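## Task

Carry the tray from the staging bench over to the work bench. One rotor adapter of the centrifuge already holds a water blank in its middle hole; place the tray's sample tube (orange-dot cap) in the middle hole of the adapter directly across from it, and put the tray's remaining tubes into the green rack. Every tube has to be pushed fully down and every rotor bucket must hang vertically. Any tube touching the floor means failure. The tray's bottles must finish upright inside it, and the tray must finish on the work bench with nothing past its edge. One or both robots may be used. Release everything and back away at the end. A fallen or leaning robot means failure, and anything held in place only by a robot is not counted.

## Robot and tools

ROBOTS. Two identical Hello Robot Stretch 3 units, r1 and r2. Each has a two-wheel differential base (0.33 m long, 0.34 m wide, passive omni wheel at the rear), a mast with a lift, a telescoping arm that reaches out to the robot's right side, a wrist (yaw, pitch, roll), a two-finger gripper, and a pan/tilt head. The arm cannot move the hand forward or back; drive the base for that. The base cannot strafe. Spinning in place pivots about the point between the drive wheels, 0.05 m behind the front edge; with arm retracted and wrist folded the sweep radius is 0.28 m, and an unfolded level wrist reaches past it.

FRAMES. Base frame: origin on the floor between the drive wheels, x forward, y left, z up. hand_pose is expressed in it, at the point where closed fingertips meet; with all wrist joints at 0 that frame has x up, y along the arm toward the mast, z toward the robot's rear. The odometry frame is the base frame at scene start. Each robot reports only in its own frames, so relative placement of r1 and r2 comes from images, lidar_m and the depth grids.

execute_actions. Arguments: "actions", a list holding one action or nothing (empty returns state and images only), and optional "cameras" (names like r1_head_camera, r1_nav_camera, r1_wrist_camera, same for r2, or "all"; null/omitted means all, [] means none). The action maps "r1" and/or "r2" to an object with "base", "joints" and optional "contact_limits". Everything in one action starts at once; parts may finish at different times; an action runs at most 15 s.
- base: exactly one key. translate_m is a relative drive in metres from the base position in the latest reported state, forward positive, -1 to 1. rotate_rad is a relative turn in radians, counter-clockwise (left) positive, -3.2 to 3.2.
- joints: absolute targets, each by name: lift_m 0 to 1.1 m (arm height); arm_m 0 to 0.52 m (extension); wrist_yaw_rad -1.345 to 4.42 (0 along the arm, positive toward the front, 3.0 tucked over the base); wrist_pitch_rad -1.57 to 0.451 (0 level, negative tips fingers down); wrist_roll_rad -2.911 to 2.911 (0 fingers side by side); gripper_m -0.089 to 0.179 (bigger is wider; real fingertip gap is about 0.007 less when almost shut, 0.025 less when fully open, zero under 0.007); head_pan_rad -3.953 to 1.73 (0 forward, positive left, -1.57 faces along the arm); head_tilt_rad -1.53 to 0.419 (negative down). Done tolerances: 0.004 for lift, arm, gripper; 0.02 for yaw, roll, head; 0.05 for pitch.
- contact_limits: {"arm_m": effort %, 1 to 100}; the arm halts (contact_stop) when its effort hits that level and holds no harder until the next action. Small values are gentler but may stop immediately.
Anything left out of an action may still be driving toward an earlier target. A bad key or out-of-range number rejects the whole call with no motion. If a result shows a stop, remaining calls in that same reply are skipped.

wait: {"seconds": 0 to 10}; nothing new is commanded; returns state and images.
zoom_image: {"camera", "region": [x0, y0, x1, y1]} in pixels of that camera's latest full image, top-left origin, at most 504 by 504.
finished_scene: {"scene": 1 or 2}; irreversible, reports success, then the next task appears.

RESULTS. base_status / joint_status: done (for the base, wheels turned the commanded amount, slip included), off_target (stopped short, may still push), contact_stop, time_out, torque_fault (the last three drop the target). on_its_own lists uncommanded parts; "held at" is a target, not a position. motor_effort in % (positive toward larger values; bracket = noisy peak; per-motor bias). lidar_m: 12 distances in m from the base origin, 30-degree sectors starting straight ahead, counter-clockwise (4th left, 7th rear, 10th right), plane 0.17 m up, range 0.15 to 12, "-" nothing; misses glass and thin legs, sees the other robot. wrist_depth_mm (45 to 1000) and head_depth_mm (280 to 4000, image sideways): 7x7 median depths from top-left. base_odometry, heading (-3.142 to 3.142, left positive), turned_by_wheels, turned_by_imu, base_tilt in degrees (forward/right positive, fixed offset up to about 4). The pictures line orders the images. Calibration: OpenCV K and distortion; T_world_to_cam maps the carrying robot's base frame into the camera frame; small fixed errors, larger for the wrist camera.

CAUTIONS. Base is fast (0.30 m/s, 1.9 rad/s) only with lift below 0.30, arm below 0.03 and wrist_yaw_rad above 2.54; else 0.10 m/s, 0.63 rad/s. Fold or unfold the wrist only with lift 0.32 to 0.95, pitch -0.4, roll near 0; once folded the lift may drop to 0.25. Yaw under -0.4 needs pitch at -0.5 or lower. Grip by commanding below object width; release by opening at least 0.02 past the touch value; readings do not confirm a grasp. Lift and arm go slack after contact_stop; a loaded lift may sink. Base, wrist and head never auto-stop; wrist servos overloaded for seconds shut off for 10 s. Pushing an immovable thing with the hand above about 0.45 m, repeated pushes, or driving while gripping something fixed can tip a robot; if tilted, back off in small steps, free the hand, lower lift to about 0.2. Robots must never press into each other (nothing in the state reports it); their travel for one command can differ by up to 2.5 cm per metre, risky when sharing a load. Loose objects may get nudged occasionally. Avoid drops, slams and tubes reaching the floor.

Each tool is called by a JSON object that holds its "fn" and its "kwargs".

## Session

{"fn": "execute_actions", "kwargs": {"actions": []}}

Scene clock: 0.00 s.
r1.base_odometry: x=+0.000 y=+0.000 heading=+0.000 (m, m, rad; r1's odometry frame)
r1.turned_by_wheels: +0.000 (rad since the last result)
r1.turned_by_imu: +0.000 (rad since the last result)
r1.base_tilt: forward=-0.7 right=-0.2 (deg)
r1.lidar_m: 1.30 2.73 2.60 1.40 2.52 1.27 1.28 4.26 1.65 1.11 1.02 1.04
r1.head_depth_mm: 1159 1148 1136 1130 1125 1112 1108 / 1284 1268 1260 1249 1240 1226 1220 / 1435 1426 1410 1407 1378 1366 1358 / 1642 1622 1602 1592 1574 1557 1542 / 1829 1877 1850 1843 1810 1789 1769 / 1916 2209 2185 2160 2118 2099 2027 / 1936 2609 2685 2644 2613 2538 2307
r1.base_status: not commanded
r1.joint_positions: lift_m=+0.572 arm_m=-0.001 wrist_yaw_rad=+3.135 wrist_pitch_rad=-0.323 wrist_roll_rad=+0.009 gripper_m=+0.037 head_pan_rad=+0.001 head_tilt_rad=-0.014
r1.joint_status: not commanded
r1.motor_effort: left_wheel=+0 right_wheel=+0 lift_m=+24 arm_m=+0 wrist_yaw_rad=+0 wrist_pitch_rad=+7 wrist_roll_rad=+1 gripper_m=+0 head_pan_rad=+0 head_tilt_rad=+1 (%)
r1.hand_pose: x=-0.0196 y=+0.0913 z=+0.6069 quat_wxyz=(+0.117, +0.701, +0.111, +0.695) (m; r1's base frame)
r1.wrist_depth_mm: - - - - - - - / - - - - - - - / - - - - - - - / - - - - - - - / - - - - - - - / 980 988 979 998 - 988 961 / 814 807 - 820 776 814 794
r2.base_odometry: x=+0.000 y=+0.000 heading=+0.000 (m, m, rad; r2's odometry frame)
r2.turned_by_wheels: +0.000 (rad since the last result)
r2.turned_by_imu: +0.000 (rad since the last result)
r2.base_tilt: forward=+0.8 right=-0.8 (deg)
r2.lidar_m: 2.41 1.90 1.28 1.19 1.21 1.54 3.36 1.37 1.17 2.40 1.77 1.27
r2.head_depth_mm: 1968 2550 - - 3085 2525 2279 / 1949 2517 - - 2835 2830 2337 / 1939 2669 - - - 3646 2410 / 1923 2819 - - - 3719 2426 / 1919 2797 - - - 3767 2451 / 1916 2772 - - - 3796 2477 / 1892 2744 - - - 3869 2491
r2.base_status: not commanded
r2.joint_positions: lift_m=+0.341 arm_m=-0.001 wrist_yaw_rad=+2.997 wrist_pitch_rad=-0.488 wrist_roll_rad=+0.019 gripper_m=+0.037 head_pan_rad=+0.000 head_tilt_rad=-0.001
r2.joint_status: not commanded
r2.motor_effort: left_wheel=-1 right_wheel=+0 lift_m=+35 arm_m=+1 wrist_yaw_rad=+0 wrist_pitch_rad=+6 wrist_roll_rad=+0 gripper_m=+0 head_pan_rad=+1 head_tilt_rad=+1 (%)
r2.hand_pose: x=+0.0098 y=+0.0687 z=+0.3386 quat_wxyz=(+0.222, +0.703, +0.119, +0.665) (m; r2's base frame)
r2.wrist_depth_mm: - - - - - - - / - - - - - - - / 954 975 945 943 918 930 941 / 787 766 738 754 737 778 744 / 658 640 - 635 656 634 624 / 561 551 - 566 - 537 544 / 487 - - - 480 472 477
pictures: r1_head_camera (sideways: a quarter turn clockwise sets it upright), r1_nav_camera (sideways: a quarter turn counterclockwise sets it upright), r1_wrist_camera, r2_head_camera (sideways: a quarter turn clockwise sets it upright), r2_nav_camera (sideways: a quarter turn counterclockwise sets it upright), r2_wrist_camera
camera_calibration (this result's frames):
r1_head_camera: T_world_to_cam=[[0.00196746, -0.0416451, -0.999131, 1.32564], [0.0247269, 0.998829, -0.0415838, 0.0553673], [0.999692, -0.0246236, 0.00299492, -0.0487287], [0, 0, 0, 1]] pos_world=[0.0447365, -0.00129598, 1.32693]
r1_nav_camera: T_world_to_cam=[[0.00902733, -0.0135224, 0.999868, -1.262], [0.0337063, -0.999336, -0.0138196, 0.0697909], [0.999391, 0.0338266, -0.00856555, -0.0342685], [0, 0, 0, 1]] pos_world=[0.0432877, 0.0538385, 1.26251]
r1_wrist_camera: T_world_to_cam=[[0.999561, -0.000466273, -0.0296306, 0.0433666], [-0.026589, -0.455603, -0.889786, 0.615717], [-0.0130849, 0.890183, -0.455415, 0.354086], [0, 0, 0, 1]] pos_world=[-0.0223431, -0.0346589, 0.710397]
r2_head_camera: T_world_to_cam=[[0.0297017, 0.0286686, -0.999148, 1.31408], [0.0214577, 0.99934, 0.029312, -0.0363516], [0.999328, -0.0223101, 0.0290669, -0.0911361], [0, 0, 0, 1]] pos_world=[0.0528246, -0.00337836, 1.31667]
r2_nav_camera: T_world_to_cam=[[-0.034775, 0.021401, 0.999166, -1.26191], [0.0318074, -0.999241, 0.0225096, 0.0219259], [0.998889, 0.0325637, 0.0340679, -0.0905775], [0, 0, 0, 1]] pos_world=[0.0458966, 0.0518649, 1.26345]
r2_wrist_camera: T_world_to_cam=[[0.990071, -0.139368, -0.018353, 0.00459421], [-0.0979114, -0.590027, -0.801425, 0.349327], [0.100864, 0.795264, -0.597814, 0.312825], [0, 0, 0, 1]] pos_world=[-0.00189833, -0.0420264, 0.467055]
Images, in order (width x height): r1_head_camera 896x504, r1_nav_camera 672x504, r1_wrist_camera 644x364, r2_head_camera 896x504, r2_nav_camera 672x504, r2_wrist_camera 644x364.

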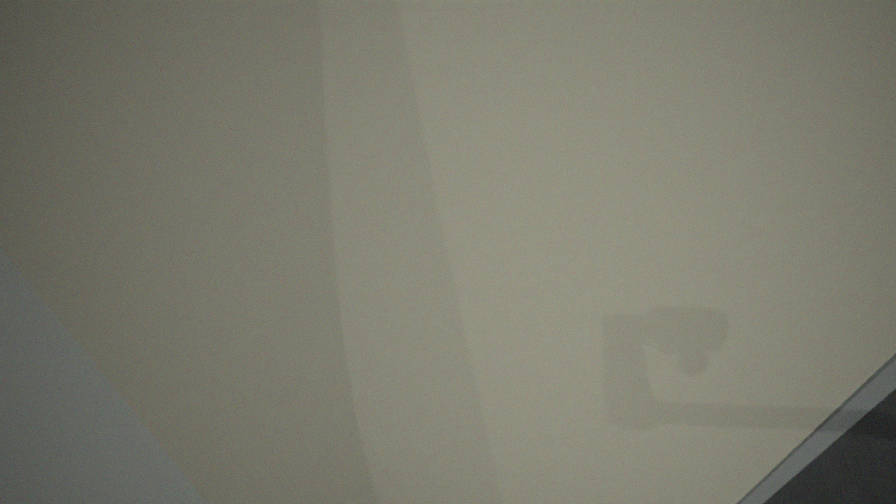

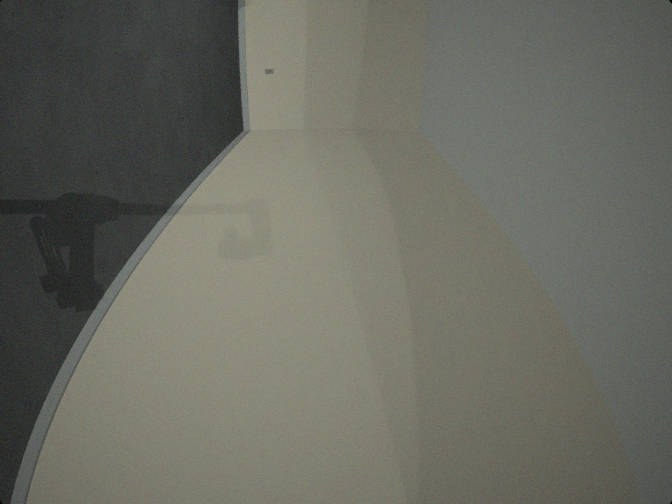

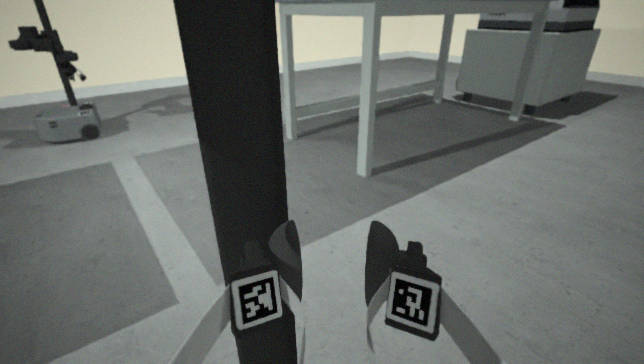

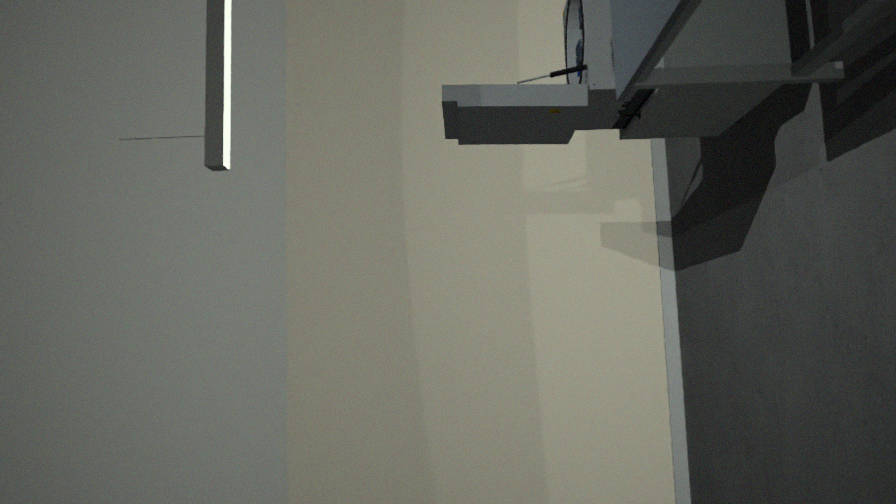

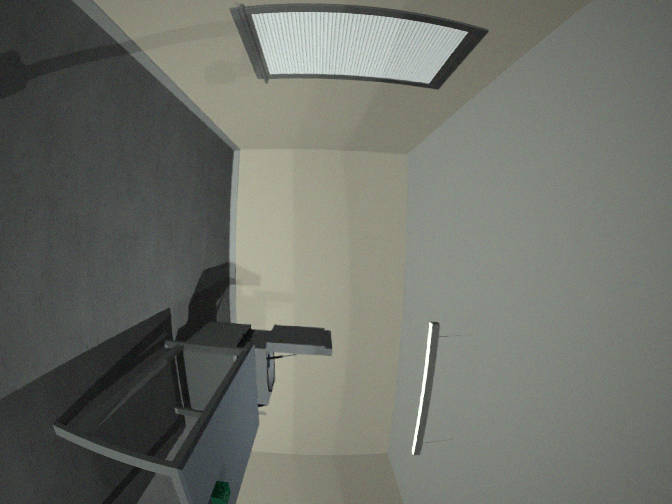

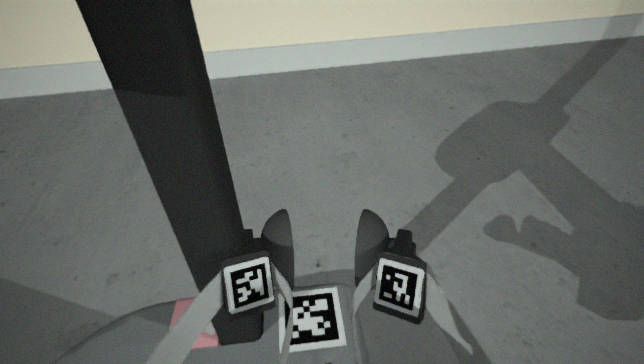

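{"fn": "execute_actions", "kwargs": {"actions": [{"r1":{"base":{"rotate_rad":2.25},"joints":{"lift_m":0.27,"wrist_yaw_rad":3.0,"wrist_pitch_rad":-0.4,"head_pan_rad":0.5,"head_tilt_rad":-0.5}},"r2":{"base":{"rotate_rad":-1.57},"joints":{"lift_m":0.27,"head_pan_rad":-0.7,"head_tilt_rad":-0.5}}}], "cameras": ["r1_nav_camera","r1_head_camera","r2_nav_camera","r2_head_camera"]}}

Scene clock: 5.80 s.
r1.base_odometry: x=+0.000 y=+0.000 heading=+2.250 (m, m, rad; r1's odometry frame)
r1.turned_by_wheels: +2.250 (rad since the last result)
r1.turned_by_imu: +2.254 (rad since the last result)
r1.base_tilt: forward=-0.7 right=-0.3 (deg)
r1.lidar_m: 2.51 1.27 2.41 3.47 1.36 1.05 1.02 1.07 1.51 3.33 1.40 1.42
r1.head_depth_mm: 3157 3443 3631 2950 2123 1664 1372 / 3317 3539 3807 2916 2121 1661 1358 / 3448 3773 3984 2741 2110 1637 1354 / 3714 3975 1923 2721 2066 1638 1348 / 3853 - 1875 1419 1919 1628 1337 / - - 1845 2409 2047 1616 1330 / - - 1731 2525 2036 1600 1334
r1.base_status: done
r1.joint_positions: lift_m=+0.270 arm_m=-0.001 wrist_yaw_rad=+3.001 wrist_pitch_rad=-0.414 wrist_roll_rad=+0.009 gripper_m=+0.037 head_pan_rad=+0.493 head_tilt_rad=-0.494
r1.joint_status: all done
r1.motor_effort: left_wheel=-1(5) right_wheel=+2(4) lift_m=+22(20) arm_m=-1(1) wrist_yaw_rad=-1(1) wrist_pitch_rad=+7(7) wrist_roll_rad=+0(0) gripper_m=+1(1) head_pan_rad=+5(47) head_tilt_rad=-2(23) (%)
r1.hand_pose: x=+0.0102 y=+0.0787 z=+0.2837 quat_wxyz=(+0.194, +0.703, +0.096, +0.677) (m; r1's base frame)
r1.wrist_depth_mm: - - - - - - - / - - - - - - - / 949 937 - 947 973 992 952 / 743 748 729 730 742 745 707 / 612 592 614 590 623 589 602 / 517 503 - 514 - 486 498 / 444 - - - 414 430 434
r2.base_odometry: x=+0.000 y=+0.000 heading=-1.570 (m, m, rad; r2's odometry frame)
r2.turned_by_wheels: -1.570 (rad since the last result)
r2.turned_by_imu: -1.576 (rad since the last result)
r2.base_tilt: forward=+0.8 right=-1.0 (deg)
r2.lidar_m: 2.53 1.76 1.27 2.43 1.89 1.28 1.19 1.20 1.54 3.37 1.37 1.17
r2.head_depth_mm: - - 2265 2748 2030 1619 1346 / - - 1762 2738 1970 1626 1354 / - - 1657 2519 1976 1628 1353 / - - 1786 1368 1999 1548 1358 / - - 1803 1303 1995 1594 1361 / 3663 - 1821 2543 2076 1645 1360 / 3435 3639 3711 2452 1939 1645 1364
r2.base_status: done
r2.joint_positions: lift_m=+0.270 arm_m=-0.001 wrist_yaw_rad=+2.997 wrist_pitch_rad=-0.489 wrist_roll_rad=+0.019 gripper_m=+0.037 head_pan_rad=-0.693 head_tilt_rad=-0.494
r2.joint_status: all done
r2.motor_effort: left_wheel=+1(11) right_wheel=-3(9) lift_m=+21(33) arm_m=+1(1) wrist_yaw_rad=+0(1) wrist_pitch_rad=+6(6) wrist_roll_rad=+0(0) gripper_m=+0(1) head_pan_rad=-4(51) head_tilt_rad=-3(21) (%)
r2.hand_pose: x=+0.0098 y=+0.0686 z=+0.2675 quat_wxyz=(+0.222, +0.703, +0.119, +0.665) (m; r2's base frame)
r2.wrist_depth_mm: - - - - - - - / - - - - - - 986 / 808 816 797 798 798 769 763 / 658 656 644 645 647 632 630 / 547 551 - 551 543 534 533 / 494 - - - - 458 457 / - - - - 401 408 402
pictures: r1_head_camera (sideways: a quarter turn clockwise sets it upright), r1_nav_camera (sideways: a quarter turn counterclockwise sets it upright), r2_head_camera (sideways: a quarter turn clockwise sets it upright), r2_nav_camera (sideways: a quarter turn counterclockwise sets it upright)
camera_calibration (this result's frames):
r1_head_camera: T_world_to_cam=[[-0.385354, -0.254297, -0.887038, 1.18147], [-0.469481, 0.881594, -0.048781, 0.0677231], [0.794412, 0.397649, -0.459113, 0.553992], [0, 0, 0, 1]] pos_world=[0.04698, 0.020445, 1.30565]
r1_nav_camera: T_world_to_cam=[[0.420313, 0.21044, 0.882639, -1.11129], [0.492859, -0.86968, -0.0273488, 0.0845905], [0.761858, 0.446511, -0.469255, 0.566795], [0, 0, 0, 1]] pos_world=[-0.00641778, 0.0543472, 1.24915]
r2_head_camera: T_world_to_cam=[[-0.32554, 0.307603, -0.894094, 1.17886], [0.664017, 0.747559, 0.0154209, -0.022172], [0.673131, -0.588673, -0.447614, 0.531302], [0, 0, 0, 1]] pos_world=[0.0408513, -0.0332822, 1.29217]
r2_nav_camera: T_world_to_cam=[[0.354116, -0.266248, 0.896501, -1.13], [-0.609001, -0.793154, 0.00499903, 0.0486407], [0.709732, -0.54774, -0.443014, 0.53216], [0, 0, 0, 1]] pos_world=[0.0520836, 0.029204, 1.24856]
Images, in order (width x height): r1_head_camera 896x504, r1_nav_camera 672x504, r2_head_camera 896x504, r2_nav_camera 672x504.

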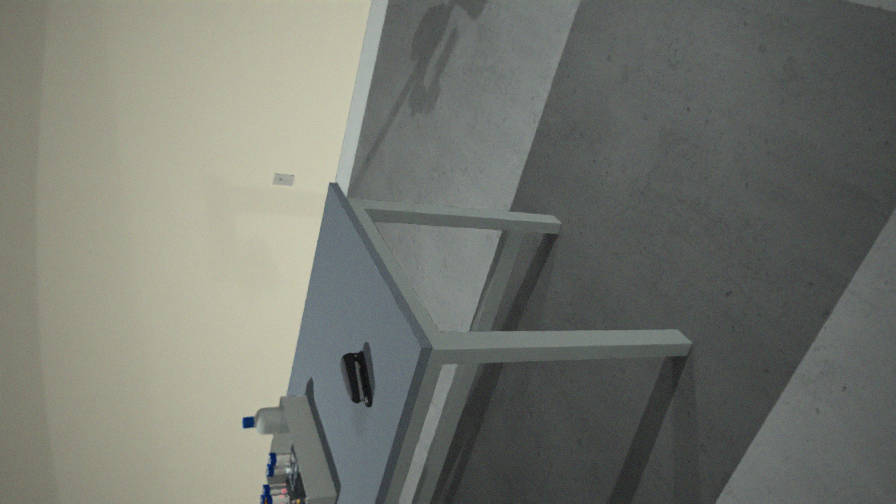

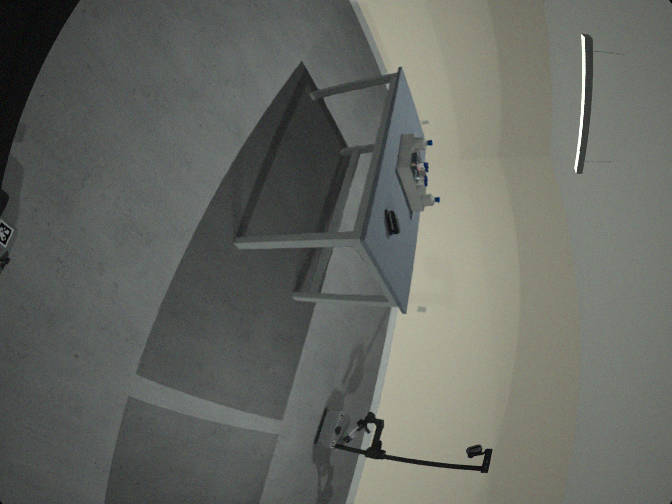

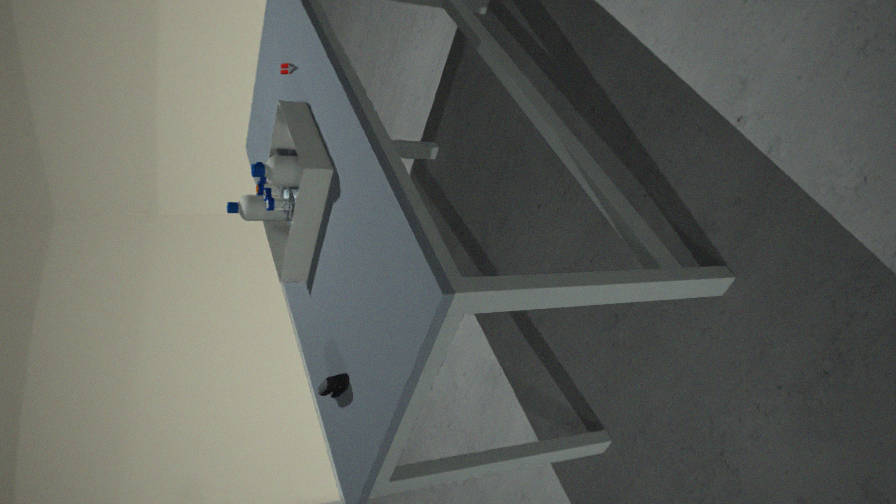

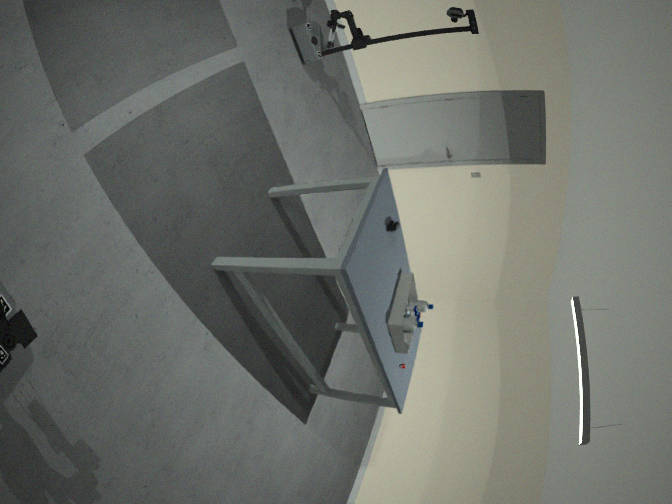

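{"fn": "execute_actions", "kwargs": {"actions": [{"r1":{"base":{"rotate_rad":1.18}},"r2":{"base":{"rotate_rad":1.93}}}], "cameras": []}}

{"fn": "execute_actions", "kwargs": {"actions": [{"r1":{"base":{"translate_m":1.0}},"r2":{"base":{"translate_m":-1.0}}}], "cameras": []}}

{"fn": "execute_actions", "kwargs": {"actions": [{"r1":{"base":{"translate_m":0.57}},"r2":{"base":{"translate_m":-0.55}}}], "cameras": []}}

{"fn": "execute_actions", "kwargs": {"actions": [{"r1":{"base":{"rotate_rad":0.39},"joints":{"head_pan_rad":-1.57,"head_tilt_rad":-0.7,"lift_m":0.6}},"r2":{"base":{"rotate_rad":-0.36},"joints":{"head_pan_rad":-1.57,"head_tilt_rad":-0.7,"lift_m":0.6,"wrist_pitch_rad":-0.4}}}], "cameras": ["r1_nav_camera","r1_head_camera","r2_nav_camera","r2_head_camera"]}}

Scene clock: 11.57 s.
r1.base_odometry: x=+0.000 y=+0.000 heading=-2.853 (m, m, rad; r1's odometry frame)
r1.turned_by_wheels: +1.180 (rad since the last result)
r1.turned_by_imu: +1.179 (rad since the last result)
r1.base_tilt: forward=-0.7 right=-0.3 (deg)
r1.lidar_m: 2.42 2.45 1.25 1.03 1.02 1.13 1.79 2.59 1.40 1.91 1.84 1.27
r1.head_depth_mm: 3574 3814 - 2955 2139 1669 1360 / 3577 3826 - 2939 2120 1657 1359 / 3620 3845 - 2904 2105 1644 1359 / 3689 - - 2867 2080 1626 1354 / 3612 3932 - 2833 2065 1619 1343 / 2789 2932 3048 2835 2041 1619 1336 / 2141 2229 2318 2411 2041 1605 1330
r1.base_status: done
r1.joint_positions: lift_m=+0.270 arm_m=-0.001 wrist_yaw_rad=+3.001 wrist_pitch_rad=-0.414 wrist_roll_rad=+0.009 gripper_m=+0.037 head_pan_rad=+0.493 head_tilt_rad=-0.495
r1.joint_status: not commanded
r1.motor_effort: left_wheel=-1(6) right_wheel=+1(7) lift_m=+23(22) arm_m=-2(2) wrist_yaw_rad=-1(1) wrist_pitch_rad=+7(7) wrist_roll_rad=+1(0) gripper_m=+1(1) head_pan_rad=+5(4) head_tilt_rad=-3(2) (%)
r1.hand_pose: x=+0.0102 y=+0.0787 z=+0.2837 quat_wxyz=(+0.194, +0.703, +0.096, +0.677) (m; r1's base frame)
r1.wrist_depth_mm: 795 - 971 - - - - / 843 - - - - - - / 848 923 964 926 966 957 939 / 758 751 737 730 733 719 720 / 619 583 616 597 599 593 602 / 510 513 - 510 - 491 494 / 446 - - - 420 428 427
r2.base_odometry: x=+0.000 y=+0.000 heading=+0.360 (m, m, rad; r2's odometry frame)
r2.turned_by_wheels: +1.930 (rad since the last result)
r2.turned_by_imu: +1.937 (rad since the last result)
r2.base_tilt: forward=+0.8 right=-0.9 (deg)
r2.lidar_m: 2.42 1.38 1.19 1.19 1.37 2.36 1.76 1.17 1.70 2.54 1.27 1.71
r2.head_depth_mm: - - 1638 1347 1980 1622 1347 / - - 1763 2400 1840 1576 1349 / - - 1782 2756 1924 1630 1360 / - - 2135 2758 2061 1638 1360 / - 3135 2523 2653 2075 1640 1357 / 3761 2987 3736 2792 2071 1638 1361 / 3691 - - 2818 2069 1650 1362
r2.base_status: done
r2.joint_positions: lift_m=+0.270 arm_m=-0.001 wrist_yaw_rad=+2.997 wrist_pitch_rad=-0.489 wrist_roll_rad=+0.019 gripper_m=+0.037 head_pan_rad=-0.693 head_tilt_rad=-0.494
r2.joint_status: not commanded
r2.motor_effort: left_wheel=-3(11) right_wheel=+2(12) lift_m=+22(21) arm_m=+1(1) wrist_yaw_rad=+0(0) wrist_pitch_rad=+6(6) wrist_roll_rad=+0(0) gripper_m=+0(0) head_pan_rad=-4(4) head_tilt_rad=-3(2) (%)
r2.hand_pose: x=+0.0098 y=+0.0686 z=+0.2675 quat_wxyz=(+0.222, +0.703, +0.119, +0.665) (m; r2's base frame)
r2.wrist_depth_mm: - - - - - - - / - - - - - - 992 / 827 807 803 819 790 769 766 / 657 654 633 649 635 631 630 / 551 551 - 552 546 536 523 / 483 - - - - 457 449 / - - - - 402 407 402
pictures: none
No camera images: the call's "cameras" was empty. Leave "cameras" out to get every camera's image.

Scene clock: 16.60 s.
r1.base_odometry: x=-0.959 y=-0.284 heading=-2.854 (m, m, rad; r1's odometry frame)
r1.turned_by_wheels: +0.000 (rad since the last result)
r1.turned_by_imu: +0.006 (rad since the last result)
r1.base_tilt: forward=-0.8 right=-0.3 (deg)
r1.lidar_m: 1.42 3.22 1.67 1.35 1.34 1.51 2.41 2.02 2.32 0.68 1.31 1.46
r1.head_depth_mm: 2750 2968 3230 2946 2125 1656 1364 / 2790 2983 3267 2939 2108 1665 1358 / 2814 3050 3310 2854 2095 1643 1353 / 2887 3091 3342 2853 2076 1639 1349 / 2902 3125 3465 2813 2075 1626 1341 / 2926 3155 3510 2795 2061 1605 1338 / 2837 2954 3050 2798 2032 1600 1332
r1.base_status: done
r1.joint_positions: lift_m=+0.270 arm_m=-0.001 wrist_yaw_rad=+3.001 wrist_pitch_rad=-0.414 wrist_roll_rad=+0.009 gripper_m=+0.037 head_pan_rad=+0.493 head_tilt_rad=-0.495
r1.joint_status: not commanded
r1.motor_effort: left_wheel=-2(6) right_wheel=+1(7) lift_m=+22(22) arm_m=+0(1) wrist_yaw_rad=-1(1) wrist_pitch_rad=+7(7) wrist_roll_rad=+0(1) gripper_m=+2(2) head_pan_rad=+4(5) head_tilt_rad=-1(2) (%)
r1.hand_pose: x=+0.0103 y=+0.0786 z=+0.2836 quat_wxyz=(+0.194, +0.703, +0.096, +0.677) (m; r1's base frame)
r1.wrist_depth_mm: - - - - - - - / - - - - - - - / 991 926 944 933 962 978 941 / 750 758 732 730 741 741 719 / 612 589 628 594 617 585 582 / 497 500 - 526 - 498 499 / 448 - - - 421 429 426
r2.base_odometry: x=-0.936 y=-0.352 heading=+0.360 (m, m, rad; r2's odometry frame)
r2.turned_by_wheels: +0.000 (rad since the last result)
r2.turned_by_imu: -0.002 (rad since the last result)
r2.base_tilt: forward=+0.7 right=-0.8 (deg)
r2.lidar_m: 2.94 1.68 1.44 1.44 1.66 2.87 1.25 0.71 0.61 0.61 2.29 2.01
r2.head_depth_mm: - - - 2723 2024 1614 1349 / - - - 2754 2040 1626 1358 / - - 2307 2612 2061 1635 1356 / - - 3450 2777 2054 1636 1356 / - - 2147 2636 2063 1645 1356 / - 3693 2449 2657 2072 1644 1364 / - 3316 3533 2804 2078 1650 1365
r2.base_status: done
r2.joint_positions: lift_m=+0.270 arm_m=-0.001 wrist_yaw_rad=+2.997 wrist_pitch_rad=-0.489 wrist_roll_rad=+0.019 gripper_m=+0.037 head_pan_rad=-0.693 head_tilt_rad=-0.494
r2.joint_status: not commanded
r2.motor_effort: left_wheel=-3(14) right_wheel=+2(7) lift_m=+21(22) arm_m=+1(1) wrist_yaw_rad=+0(0) wrist_pitch_rad=+6(6) wrist_roll_rad=+0(0) gripper_m=+1(0) head_pan_rad=-4(4) head_tilt_rad=-2(2) (%)
r2.hand_pose: x=+0.0098 y=+0.0686 z=+0.2675 quat_wxyz=(+0.222, +0.703, +0.119, +0.665) (m; r2's base frame)
r2.wrist_depth_mm: - - - - - - - / - - - - - - - / 792 801 788 807 777 782 766 / 656 649 644 635 652 629 615 / 537 544 - 547 551 531 535 / 487 - - - - 457 463 / - - - - 399 404 401
pictures: none
No camera images: the call's "cameras" was empty. Leave "cameras" out to get every camera's image.

Scene clock: 20.13 s.
r1.base_odometry: x=-1.505 y=-0.446 heading=-2.854 (m, m, rad; r1's odometry frame)
r1.turned_by_wheels: +0.000 (rad since the last result)
r1.turned_by_imu: +0.003 (rad since the last result)
r1.base_tilt: forward=-0.7 right=-0.2 (deg)
r1.lidar_m: 0.86 2.79 1.90 1.55 1.54 1.73 2.76 2.49 0.82 1.13 1.12 0.87
r1.head_depth_mm: 2326 2507 2707 2810 2122 1665 1365 / 2342 2495 2737 2904 2114 1667 1362 / 2365 2545 2804 2894 2096 1653 1361 / 2396 2595 2816 2888 2053 1629 1347 / 2426 2617 2860 2854 2060 1627 1339 / 2473 2679 2906 2778 2051 1612 1332 / 2498 2705 2978 2781 2033 1603 1326
r1.base_status: done
r1.joint_positions: lift_m=+0.270 arm_m=-0.001 wrist_yaw_rad=+3.001 wrist_pitch_rad=-0.414 wrist_roll_rad=+0.009 gripper_m=+0.037 head_pan_rad=+0.493 head_tilt_rad=-0.495
r1.joint_status: not commanded
r1.motor_effort: left_wheel=-1(5) right_wheel=+2(6) lift_m=+22(22) arm_m=-2(1) wrist_yaw_rad=+0(1) wrist_pitch_rad=+7(7) wrist_roll_rad=+0(1) gripper_m=+1(0) head_pan_rad=+5(5) head_tilt_rad=-2(2) (%)
r1.hand_pose: x=+0.0103 y=+0.0786 z=+0.2836 quat_wxyz=(+0.195, +0.703, +0.096, +0.677) (m; r1's base frame)
r1.wrist_depth_mm: - - - - - - - / - - - - - - - / 973 954 975 966 - 976 966 / 738 728 725 748 740 714 737 / 593 609 614 599 607 592 585 / 499 500 - 526 - 502 500 / 444 - - - 418 432 428
r2.base_odometry: x=-1.451 y=-0.546 heading=+0.360 (m, m, rad; r2's odometry frame)
r2.turned_by_wheels: +0.000 (rad since the last result)
r2.turned_by_imu: -0.001 (rad since the last result)
r2.base_tilt: forward=+0.9 right=-0.9 (deg)
r2.lidar_m: 3.22 1.84 1.58 1.58 1.81 2.81 2.81 0.55 0.47 0.47 0.54 2.51
r2.head_depth_mm: 3866 - - 2743 848 740 1342 / - - - 2723 853 1586 1349 / - - - 2771 960 1099 1239 / - - - 2777 2051 1638 1358 / - - - 2771 2069 1637 1364 / - - 3715 2674 2078 1649 1363 / - - 3495 2663 2090 1647 1363
r2.base_status: done
r2.joint_positions: lift_m=+0.270 arm_m=-0.001 wrist_yaw_rad=+2.997 wrist_pitch_rad=-0.490 wrist_roll_rad=+0.019 gripper_m=+0.037 head_pan_rad=-0.693 head_tilt_rad=-0.494
r2.joint_status: not commanded
r2.motor_effort: left_wheel=-3(13) right_wheel=+2(6) lift_m=+21(22) arm_m=+1(1) wrist_yaw_rad=+0(0) wrist_pitch_rad=+6(6) wrist_roll_rad=+0(0) gripper_m=+0(1) head_pan_rad=-4(4) head_tilt_rad=-2(2) (%)
r2.hand_pose: x=+0.0098 y=+0.0685 z=+0.2674 quat_wxyz=(+0.222, +0.703, +0.119, +0.665) (m; r2's base frame)
r2.wrist_depth_mm: - - - - - - - / - - - - - - 997 / 830 803 788 790 791 766 782 / 647 646 647 654 637 632 616 / 546 540 - 557 550 525 535 / 488 - - - - 459 451 / - - - - 400 405 405
pictures: none
No camera images: the call's "cameras" was empty. Leave "cameras" out to get every camera's image.

Scene clock: 23.97 s.
r1.base_odometry: x=-1.505 y=-0.446 heading=-2.464 (m, m, rad; r1's odometry frame)
r1.turned_by_wheels: +0.390 (rad since the last result)
r1.turned_by_imu: +0.390 (rad since the last result)
r1.base_tilt: forward=-0.8 right=-0.3 (deg)
r1.lidar_m: 2.79 2.11 1.60 1.54 1.62 2.34 2.49 0.82 1.15 1.12 1.18 0.85
r1.head_depth_mm: 2720 3034 1166 876 701 1387 1223 / 2723 3018 1148 852 696 1383 1219 / 2751 3068 948 779 690 1379 1212 / 2715 1604 1046 777 687 1404 1209 / 2768 3113 1047 769 684 1398 1200 / 2773 3118 1110 790 678 1380 1199 / 2816 3124 1085 834 695 1378 1190
r1.base_status: done
r1.joint_positions: lift_m=+0.600 arm_m=-0.001 wrist_yaw_rad=+3.001 wrist_pitch_rad=-0.415 wrist_roll_rad=+0.009 gripper_m=+0.037 head_pan_rad=-1.563 head_tilt_rad=-0.692
r1.joint_status: all done
r1.motor_effort: left_wheel=-2(5) right_wheel=+2(6) lift_m=+27(25) arm_m=-1(1) wrist_yaw_rad=-1(1) wrist_pitch_rad=+7(7) wrist_roll_rad=+1(1) gripper_m=+0(1) head_pan_rad=-5(56) head_tilt_rad=-3(15) (%)
r1.hand_pose: x=+0.0103 y=+0.0786 z=+0.6133 quat_wxyz=(+0.195, +0.703, +0.096, +0.677) (m; r1's base frame)
r1.wrist_depth_mm: - - - - - - - / - - - - - - - / - - - - - - - / - - - - - - - / - - - - - - - / 915 895 - 895 - 904 898 / 804 785 - 789 764 801 751
r2.base_odometry: x=-1.451 y=-0.546 heading=+0.000 (m, m, rad; r2's odometry frame)
r2.turned_by_wheels: -0.360 (rad since the last result)
r2.turned_by_imu: -0.361 (rad since the last result)
r2.base_tilt: forward=+0.7 right=-0.9 (deg)
r2.lidar_m: 2.50 2.53 1.70 1.58 1.60 2.04 2.81 0.75 0.51 0.47 0.48 0.60
r2.head_depth_mm: 2866 3117 1074 831 697 1387 1159 / 2806 3118 1078 833 679 1393 1138 / 2801 3112 1080 783 681 1394 1162 / 2746 3007 927 765 683 1361 1145 / 2697 2930 1026 766 684 1369 1206 / 2623 1561 1015 720 686 1342 1212 / 2635 2911 1099 818 686 1347 1215
r2.base_status: done
r2.joint_positions: lift_m=+0.599 arm_m=-0.001 wrist_yaw_rad=+2.997 wrist_pitch_rad=-0.421 wrist_roll_rad=+0.019 gripper_m=+0.037 head_pan_rad=-1.563 head_tilt_rad=-0.692
r2.joint_status: all done
r2.motor_effort: left_wheel=+2(9) right_wheel=-3(9) lift_m=+46(49) arm_m=+1(1) wrist_yaw_rad=+1(1) wrist_pitch_rad=+9(9) wrist_roll_rad=+0(0) gripper_m=+1(0) head_pan_rad=-4(50) head_tilt_rad=-3(14) (%)
r2.hand_pose: x=+0.0111 y=+0.0776 z=+0.6115 quat_wxyz=(+0.199, +0.706, +0.096, +0.672) (m; r2's base frame)
r2.wrist_depth_mm: - - - - - - - / - - - - - - - / - - - - - - - / - - - - - - - / - - - - - - - / 904 934 - 897 - 922 896 / 813 793 777 788 791 785 786
pictures: r1_head_camera (sideways: a quarter turn clockwise sets it upright), r1_nav_camera (sideways: a quarter turn counterclockwise sets it upright), r2_head_camera (sideways: a quarter turn clockwise sets it upright), r2_nav_camera (sideways: a quarter turn counterclockwise sets it upright)
camera_calibration (this result's frames):
r1_head_camera: T_world_to_cam=[[-0.0465825, 0.624392, -0.779721, 1.03947], [0.998724, 0.0138839, -0.0485482, 0.0584515], [-0.0194876, -0.780987, -0.624243, 0.773798], [0, 0, 0, 1]] pos_world=[0.00512375, -0.0455238, 1.29637]
r1_nav_camera: T_world_to_cam=[[-0.00852363, -0.633813, 0.773439, -0.966298], [-0.999207, -0.0246923, -0.0312464, 0.0987589], [0.0389023, -0.773092, -0.6331, 0.784371], [0, 0, 0, 1]] pos_world=[0.0599303, -0.00362238, 1.24704]
r2_head_camera: T_world_to_cam=[[0.0238126, 0.614191, -0.788798, 1.03943], [0.999579, -0.0277211, 0.00859098, -0.015324], [-0.0165899, -0.788671, -0.614592, 0.752759], [0, 0, 0, 1]] pos_world=[0.00305428, -0.045151, 1.28267]
r2_nav_camera: T_world_to_cam=[[0.0262273, -0.609918, 0.792031, -0.991776], [-0.998922, -0.0463499, -0.00261423, 0.0609311], [0.038305, -0.791108, -0.610476, 0.754137], [0, 0, 0, 1]] pos_world=[0.0579899, -0.00547415, 1.24606]
Images, in order (width x height): r1_head_camera 896x504, r1_nav_camera 672x504, r2_head_camera 896x504, r2_nav_camera 672x504.

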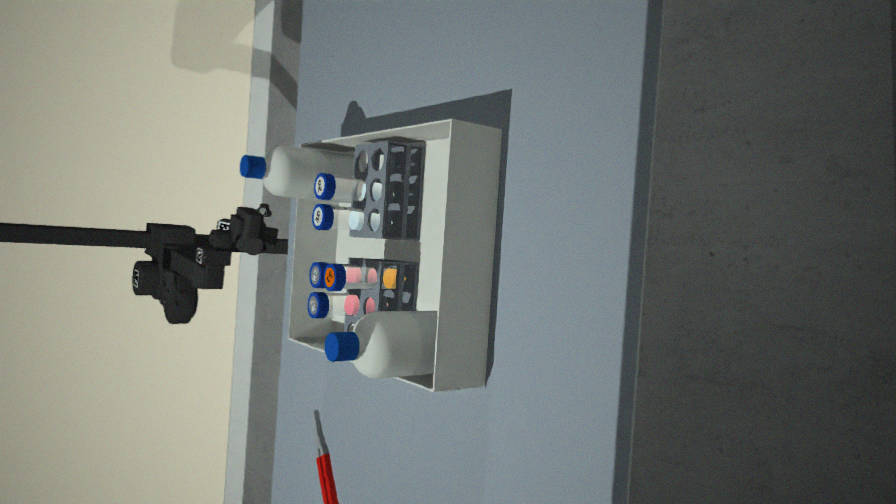

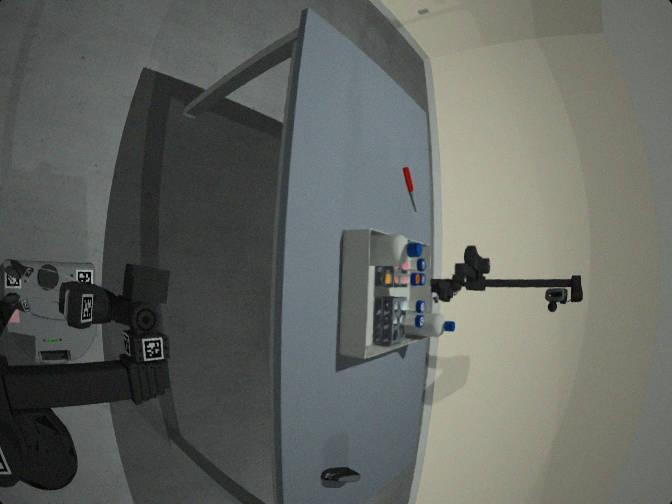

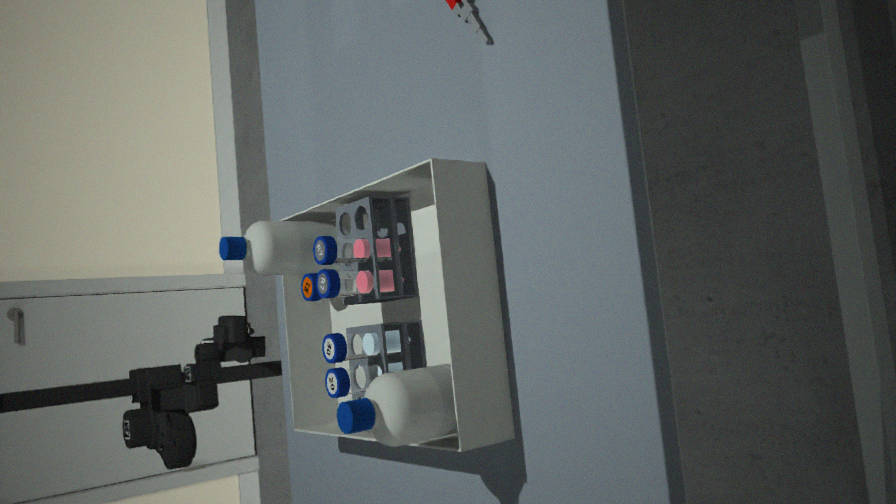

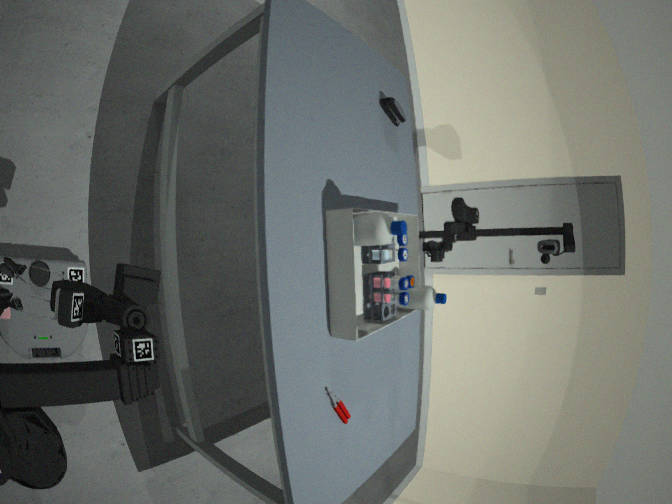

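{"fn": "execute_actions", "kwargs": {"actions": [{"r1":{"base":{"rotate_rad":-0.02},"joints":{"lift_m":1.08,"wrist_yaw_rad":1.57}},"r2":{"base":{"rotate_rad":0.115},"joints":{"lift_m":1.08,"wrist_yaw_rad":1.57}}}], "cameras": []}}

{"fn": "execute_actions", "kwargs": {"actions": [{"r1":{"base":{"translate_m":0.028},"joints":{"wrist_pitch_rad":-1.57,"wrist_roll_rad":1.57,"gripper_m":0.07,"wrist_yaw_rad":0}},"r2":{"base":{"translate_m":-0.007},"joints":{"wrist_pitch_rad":-1.57,"wrist_roll_rad":1.57,"gripper_m":0.07,"wrist_yaw_rad":0}}}], "cameras": []}}

{"fn": "execute_actions", "kwargs": {"actions": [{"r1":{"joints":{"arm_m":0.49}},"r2":{"joints":{"arm_m":0.48}}}], "cameras": []}}

{"fn": "execute_actions", "kwargs": {"actions": [{"r1":{"joints":{"lift_m":1.0}},"r2":{"joints":{"lift_m":1.0}}}], "cameras": ["r1_wrist_camera","r1_head_camera","r2_wrist_camera","r2_head_camera"]}}

Scene clock: 35.23 s.
r1.base_odometry: x=-1.505 y=-0.446 heading=-2.484 (m, m, rad; r1's odometry frame)
r1.turned_by_wheels: -0.020 (rad since the last result)
r1.turned_by_imu: -0.020 (rad since the last result)
r1.base_tilt: forward=-0.7 right=-0.3 (deg)
r1.lidar_m: 2.80 2.15 1.60 1.53 1.61 2.28 2.50 0.82 1.16 1.12 1.17 0.86
r1.head_depth_mm: - - - - - 1393 1222 / - - - - - 1387 1219 / - - - - - 1380 1215 / 2643 3028 1050 882 - - 1202 / 2783 3074 1044 764 - - 1187 / 2770 3048 1106 777 - - 1177 / 2781 3113 1086 868 - - 1189
r1.base_status: done
r1.joint_positions: lift_m=+1.080 arm_m=-0.001 wrist_yaw_rad=+1.572 wrist_pitch_rad=-0.415 wrist_roll_rad=+0.009 gripper_m=+0.037 head_pan_rad=-1.563 head_tilt_rad=-0.692
r1.joint_status: all done
r1.motor_effort: left_wheel=+1(1) right_wheel=+0(2) lift_m=+26(27) arm_m=-1(1) wrist_yaw_rad=-1(2) wrist_pitch_rad=+7(8) wrist_roll_rad=+0(0) gripper_m=+1(1) head_pan_rad=-4(5) head_tilt_rad=-3(3) (%)
r1.hand_pose: x=+0.2034 y=-0.1439 z=+1.0933 quat_wxyz=(+0.591, +0.594, -0.388, +0.384) (m; r1's base frame)
r1.wrist_depth_mm: - - - - - - - / - - - - - - - / - - - - - - - / - - - - - - - / - - - - - 688 668 / - - - - - 843 557 / - - - - - - 478
r2.base_odometry: x=-1.451 y=-0.546 heading=+0.115 (m, m, rad; r2's odometry frame)
r2.turned_by_wheels: +0.115 (rad since the last result)
r2.turned_by_imu: +0.116 (rad since the last result)
r2.base_tilt: forward=+0.7 right=-0.8 (deg)
r2.lidar_m: 2.50 2.22 1.64 1.58 1.64 2.26 2.81 0.66 0.49 0.47 0.49 0.67
r2.head_depth_mm: - - - - - 1356 1139 / - - - - - 1362 1138 / - - - - - 1364 1145 / 2709 3005 997 - - - 1214 / 2673 2970 996 724 - - 1148 / 2679 3024 1094 857 - - 1148 / 2692 3018 1097 888 - - 1210
r2.base_status: done
r2.joint_positions: lift_m=+1.079 arm_m=-0.001 wrist_yaw_rad=+1.572 wrist_pitch_rad=-0.421 wrist_roll_rad=+0.019 gripper_m=+0.037 head_pan_rad=-1.563 head_tilt_rad=-0.692
r2.joint_status: all done
r2.motor_effort: left_wheel=-4(9) right_wheel=+3(8) lift_m=+46(46) arm_m=+1(1) wrist_yaw_rad=+0(3) wrist_pitch_rad=+9(9) wrist_roll_rad=+0(0) gripper_m=+0(0) head_pan_rad=-4(5) head_tilt_rad=-2(3) (%)
r2.hand_pose: x=+0.2027 y=-0.1440 z=+1.0916 quat_wxyz=(+0.590, +0.597, -0.390, +0.379) (m; r2's base frame)
r2.wrist_depth_mm: - - - - - - - / - - - - - - - / - - - - - - - / - - - - - 795 803 / - - - - - 684 655 / - - - - - 587 546 / - - - - - - 477
pictures: none
No camera images: the call's "cameras" was empty. Leave "cameras" out to get every camera's image.

Scene clock: 37.73 s.
r1.base_odometry: x=-1.527 y=-0.463 heading=-2.484 (m, m, rad; r1's odometry frame)
r1.turned_by_wheels: +0.000 (rad since the last result)
r1.turned_by_imu: +0.000 (rad since the last result)
r1.base_tilt: forward=-0.7 right=-0.3 (deg)
r1.lidar_m: 2.77 2.15 1.61 1.54 1.61 2.27 2.52 0.85 1.16 1.12 1.17 0.83
r1.head_depth_mm: - - - - - - 1174 / - - - - - - - / - - - - - - - / 2682 3039 1043 780 695 - - / 2790 3083 1050 763 691 - - / 2778 3112 1108 812 679 1388 1195 / 2802 3076 1097 835 675 1386 1198
r1.base_status: done
r1.joint_positions: lift_m=+1.080 arm_m=-0.001 wrist_yaw_rad=+0.002 wrist_pitch_rad=-1.557 wrist_roll_rad=+1.562 gripper_m=+0.070 head_pan_rad=-1.563 head_tilt_rad=-0.692
r1.joint_status: all done
joint sent to its limit — the command would take r1.wrist_pitch_rad past its lower limit, so that joint was sent only as far as its limit.
r1.motor_effort: left_wheel=+0(3) right_wheel=+0(2) lift_m=+27(26) arm_m=+0(2) wrist_yaw_rad=-1(1) wrist_pitch_rad=-5(8) wrist_roll_rad=+4(4) gripper_m=+0(81) head_pan_rad=-5(5) head_tilt_rad=-3(3) (%)
r1.hand_pose: x=-0.0216 y=-0.1231 z=+0.9620 quat_wxyz=(+0.004, +0.003, -0.712, -0.703) (m; r1's base frame)
r1.wrist_depth_mm: - - - - - - - / - - - - - - - / - - - - - - - / 410 - - - - - - / 417 - - - - - - / 392 - - - - - - / 402 - - - - - -
r2.base_odometry: x=-1.458 y=-0.547 heading=+0.115 (m, m, rad; r2's odometry frame)
r2.turned_by_wheels: +0.000 (rad since the last result)
r2.turned_by_imu: +0.000 (rad since the last result)
r2.base_tilt: forward=+0.7 right=-0.7 (deg)
r2.lidar_m: 2.51 2.22 1.64 1.58 1.64 2.26 2.81 0.66 0.49 0.47 0.49 0.67
r2.head_depth_mm: - - - - - - 1047 / - - - - - - - / - - - - - - - / 1407 2850 1030 765 701 - - / 2664 2997 1029 739 703 - - / 2725 2985 1095 791 685 1371 1213 / 2712 2997 1095 844 688 1377 1216
r2.base_status: done
r2.joint_positions: lift_m=+1.079 arm_m=-0.001 wrist_yaw_rad=+0.002 wrist_pitch_rad=-1.544 wrist_roll_rad=+1.562 gripper_m=+0.070 head_pan_rad=-1.563 head_tilt_rad=-0.692
r2.joint_status: all done
joint sent to its limit — the command would take r2.wrist_pitch_rad past its lower limit, so that joint was sent only as far as its limit.
r2.motor_effort: left_wheel=-4(9) right_wheel=+3(4) lift_m=+46(45) arm_m=+1(1) wrist_yaw_rad=-1(2) wrist_pitch_rad=-3(9) wrist_roll_rad=+5(6) gripper_m=+1(92) head_pan_rad=-4(4) head_tilt_rad=-3(3) (%)
r2.hand_pose: x=-0.0216 y=-0.1266 z=+0.9614 quat_wxyz=(+0.004, +0.003, -0.716, -0.698) (m; r2's base frame)
r2.wrist_depth_mm: 397 - - - - - - / 406 - - - - - - / 382 - - - - - - / 391 - - - - - - / 396 - - - - - - / 400 - - - - - - / 415 - - - - - -
pictures: none
No camera images: the call's "cameras" was empty. Leave "cameras" out to get every camera's image.

Scene clock: 42.53 s.
r1.base_odometry: x=-1.527 y=-0.463 heading=-2.484 (m, m, rad; r1's odometry frame)
r1.turned_by_wheels: +0.000 (rad since the last result)
r1.turned_by_imu: +0.000 (rad since the last result)
r1.base_tilt: forward=-0.8 right=-0.3 (deg)
r1.lidar_m: 2.77 2.15 1.60 1.54 1.61 2.28 2.52 0.84 1.16 1.12 1.17 0.83
r1.head_depth_mm: 2781 3040 1163 874 700 1383 1221 / 2785 3101 1153 837 695 1375 1213 / - 3150 952 778 691 1378 1214 / 1454 3113 1046 776 687 1395 1205 / 2794 3088 1045 761 684 1397 1202 / 2758 3094 1105 815 676 1383 1195 / 2797 3095 1095 835 676 1379 1190
r1.base_status: not commanded
r1.joint_positions: lift_m=+1.080 arm_m=+0.490 wrist_yaw_rad=+0.000 wrist_pitch_rad=-1.558 wrist_roll_rad=+1.564 gripper_m=+0.070 head_pan_rad=-1.563 head_tilt_rad=-0.692
r1.joint_status: all done
r1.motor_effort: left_wheel=-1(0) right_wheel=+0(1) lift_m=+27(27) arm_m=+5(6) wrist_yaw_rad=+0(2) wrist_pitch_rad=-4(4) wrist_roll_rad=+3(4) gripper_m=+0(1) head_pan_rad=-5(4) head_tilt_rad=-3(3) (%)
r1.hand_pose: x=-0.0215 y=-0.6134 z=+0.9621 quat_wxyz=(+0.003, +0.002, -0.711, -0.703) (m; r1's base frame)
r1.wrist_depth_mm: 280 286 327 328 330 331 - / 285 317 340 337 336 336 - / 286 318 343 346 344 344 - / 354 354 352 353 355 351 - / 293 328 361 357 356 - - / 258 337 334 369 369 - - / 316 316 229 375 379 - -
r2.base_odometry: x=-1.458 y=-0.547 heading=+0.115 (m, m, rad; r2's odometry frame)
r2.turned_by_wheels: +0.000 (rad since the last result)
r2.turned_by_imu: +0.000 (rad since the last result)
r2.base_tilt: forward=+0.7 right=-0.8 (deg)
r2.lidar_m: 2.50 2.22 1.63 1.58 1.65 2.26 2.81 0.66 0.49 0.47 0.49 0.67
r2.head_depth_mm: 2737 3063 1074 832 679 1363 1138 / 2735 3060 1076 782 678 1360 1141 / 2752 3015 917 763 680 1362 1145 / - 3027 1012 763 682 1370 1205 / 2637 3014 1028 738 683 1370 1205 / 2712 2998 1088 791 686 1375 1213 / 2714 3011 1097 844 687 1380 1212
r2.base_status: not commanded
r2.joint_positions: lift_m=+1.079 arm_m=+0.480 wrist_yaw_rad=+0.000 wrist_pitch_rad=-1.545 wrist_roll_rad=+1.564 gripper_m=+0.070 head_pan_rad=-1.563 head_tilt_rad=-0.692
r2.joint_status: all done
r2.motor_effort: left_wheel=-3(3) right_wheel=+3(3) lift_m=+46(45) arm_m=+4(3) wrist_yaw_rad=+1(1) wrist_pitch_rad=-3(3) wrist_roll_rad=+4(5) gripper_m=+0(2) head_pan_rad=-4(4) head_tilt_rad=-2(3) (%)
r2.hand_pose: x=-0.0215 y=-0.6069 z=+0.9614 quat_wxyz=(+0.003, +0.002, -0.716, -0.698) (m; r2's base frame)
r2.wrist_depth_mm: 289 304 330 339 339 339 - / 237 316 345 347 348 346 - / 241 301 355 358 353 352 - / 373 360 368 364 365 365 - / 380 317 376 376 375 - - / 388 324 - 382 390 - - / 352 338 241 396 392 - -
pictures: none
No camera images: the call's "cameras" was empty. Leave "cameras" out to get every camera's image.

Scene clock: 44.10 s.
r1.base_odometry: x=-1.527 y=-0.463 heading=-2.484 (m, m, rad; r1's odometry frame)
r1.turned_by_wheels: +0.000 (rad since the last result)
r1.turned_by_imu: +0.000 (rad since the last result)
r1.base_tilt: forward=-0.8 right=-0.3 (deg)
r1.lidar_m: 2.77 2.15 1.60 1.54 1.61 2.28 2.52 0.84 1.16 1.12 1.17 0.83
r1.head_depth_mm: 2699 - 1115 872 701 1383 1222 / 2638 3130 1152 835 695 1381 1218 / 2642 - 949 779 691 1376 1212 / 825 3048 910 778 688 1405 1209 / 2776 3070 1048 762 685 1401 1202 / 2790 3053 1106 814 679 1389 1200 / 2788 3134 1091 838 677 1381 1190
r1.base_status: not commanded
r1.joint_positions: lift_m=+1.000 arm_m=+0.490 wrist_yaw_rad=+0.000 wrist_pitch_rad=-1.558 wrist_roll_rad=+1.564 gripper_m=+0.070 head_pan_rad=-1.563 head_tilt_rad=-0.692
r1.joint_status: all done
r1.motor_effort: left_wheel=-1(0) right_wheel=-1(0) lift_m=+22(26) arm_m=+5(5) wrist_yaw_rad=+0(0) wrist_pitch_rad=-4(4) wrist_roll_rad=+3(3) gripper_m=+1(1) head_pan_rad=-4(5) head_tilt_rad=-4(3) (%)
r1.hand_pose: x=-0.0215 y=-0.6134 z=+0.8823 quat_wxyz=(+0.003, +0.002, -0.711, -0.703) (m; r1's base frame)
r1.wrist_depth_mm: 228 257 256 255 256 252 955 / 233 261 259 262 261 259 952 / 238 265 264 264 266 267 - / 248 274 273 272 274 272 - / 250 277 279 282 279 278 - / 236 287 287 288 285 284 - / 251 291 215 291 295 297 -
r2.base_odometry: x=-1.458 y=-0.547 heading=+0.115 (m, m, rad; r2's odometry frame)
r2.turned_by_wheels: +0.000 (rad since the last result)
r2.turned_by_imu: +0.000 (rad since the last result)
r2.base_tilt: forward=+0.7 right=-0.8 (deg)
r2.lidar_m: 2.49 2.22 1.64 1.58 1.64 2.25 2.80 0.66 0.49 0.47 0.49 0.67
r2.head_depth_mm: 2657 - 1073 831 679 1357 1137 / - 3095 1074 783 679 1369 1140 / - 3063 904 761 680 1366 1143 / 815 - 882 763 683 1373 1213 / 2645 3005 1026 736 684 1373 1211 / 2679 3007 1088 790 685 1372 1212 / 2713 2991 1092 843 685 1372 1219
r2.base_status: not commanded
r2.joint_positions: lift_m=+1.001 arm_m=+0.480 wrist_yaw_rad=+0.000 wrist_pitch_rad=-1.545 wrist_roll_rad=+1.564 gripper_m=+0.070 head_pan_rad=-1.563 head_tilt_rad=-0.692
r2.joint_status: all done
r2.motor_effort: left_wheel=-4(4) right_wheel=+3(3) lift_m=+21(43) arm_m=+4(4) wrist_yaw_rad=+1(0) wrist_pitch_rad=-3(3) wrist_roll_rad=+4(4) gripper_m=+0(0) head_pan_rad=-4(4) head_tilt_rad=-3(3) (%)
r2.hand_pose: x=-0.0215 y=-0.6069 z=+0.8824 quat_wxyz=(+0.003, +0.002, -0.716, -0.698) (m; r2's base frame)
r2.wrist_depth_mm: 237 265 265 263 261 262 976 / 214 271 270 269 267 267 - / 218 274 277 275 274 273 - / 251 283 285 281 282 279 - / 233 294 292 291 290 291 - / 235 295 - 299 303 294 - / 245 305 208 308 307 311 -
pictures: r1_head_camera (sideways: a quarter turn clockwise sets it upright), r1_wrist_camera, r2_head_camera (sideways: a quarter turn clockwise sets it upright), r2_wrist_camera
camera_calibration (this result's frames):
r1_head_camera: T_world_to_cam=[[-0.0463839, 0.62441, -0.779719, 1.03947], [0.998729, 0.0135663, -0.0485482, 0.0584514], [-0.0197361, -0.780979, -0.624245, 0.773802], [0, 0, 0, 1]] pos_world=[0.00510927, -0.0455235, 1.29637]
r1_wrist_camera: T_world_to_cam=[[0.0111706, 0.999556, -0.0276186, 0.643426], [0.988956, -0.00696159, 0.148044, -0.07895], [0.147786, -0.0289673, -0.988595, 1.01694], [0, 0, 0, 1]] pos_world=[-0.0793991, -0.614232, 1.0348]
r2_head_camera: T_world_to_cam=[[0.0240092, 0.614183, -0.788798, 1.03942], [0.99957, -0.0280411, 0.00859098, -0.015324], [-0.0168423, -0.788665, -0.614592, 0.752761], [0, 0, 0, 1]] pos_world=[0.00303983, -0.0451501, 1.28267]
r2_wrist_camera: T_world_to_cam=[[-0.0108425, 0.999199, -0.0385327, 0.638719], [0.98854, 0.0165136, 0.150056, -0.064688], [0.150572, -0.0364641, -0.987926, 1.01892], [0, 0, 0, 1]] pos_world=[-0.082549, -0.599985, 1.04094]
Images, in order (width x height): r1_head_camera 896x504, r1_wrist_camera 644x364, r2_head_camera 896x504, r2_wrist_camera 644x364.

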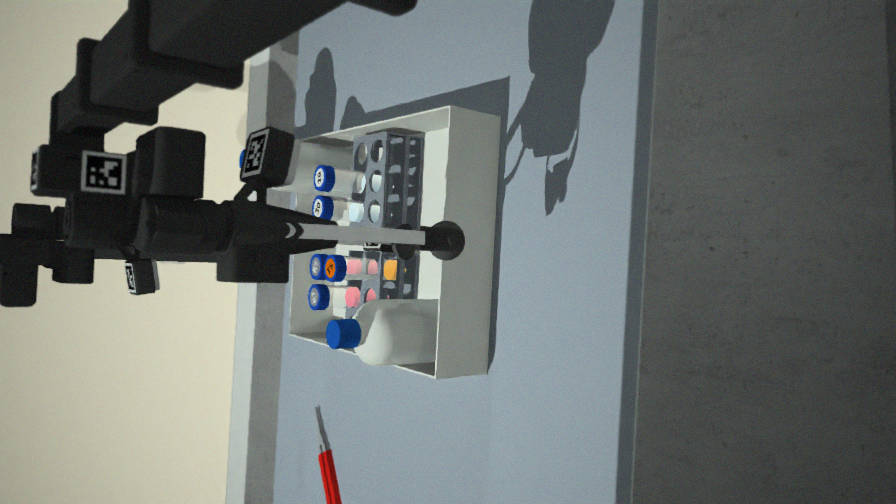

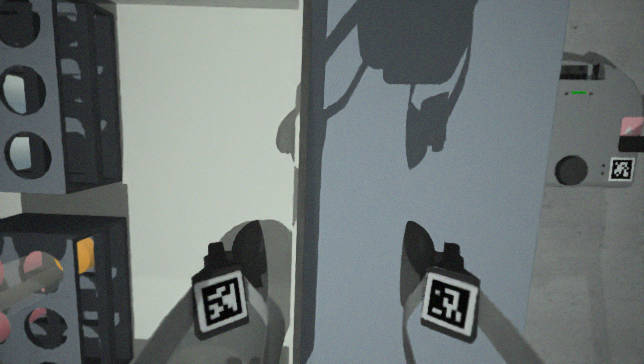

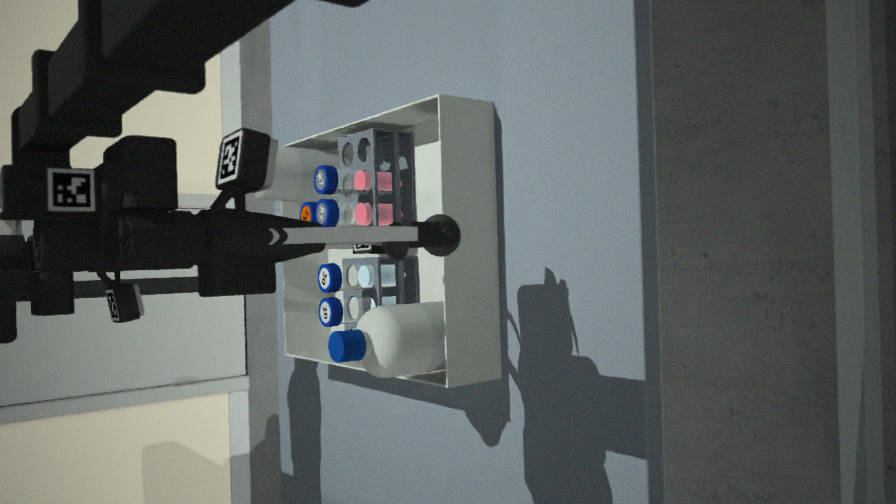

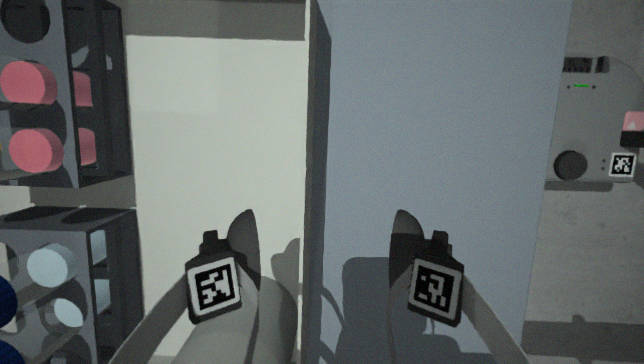

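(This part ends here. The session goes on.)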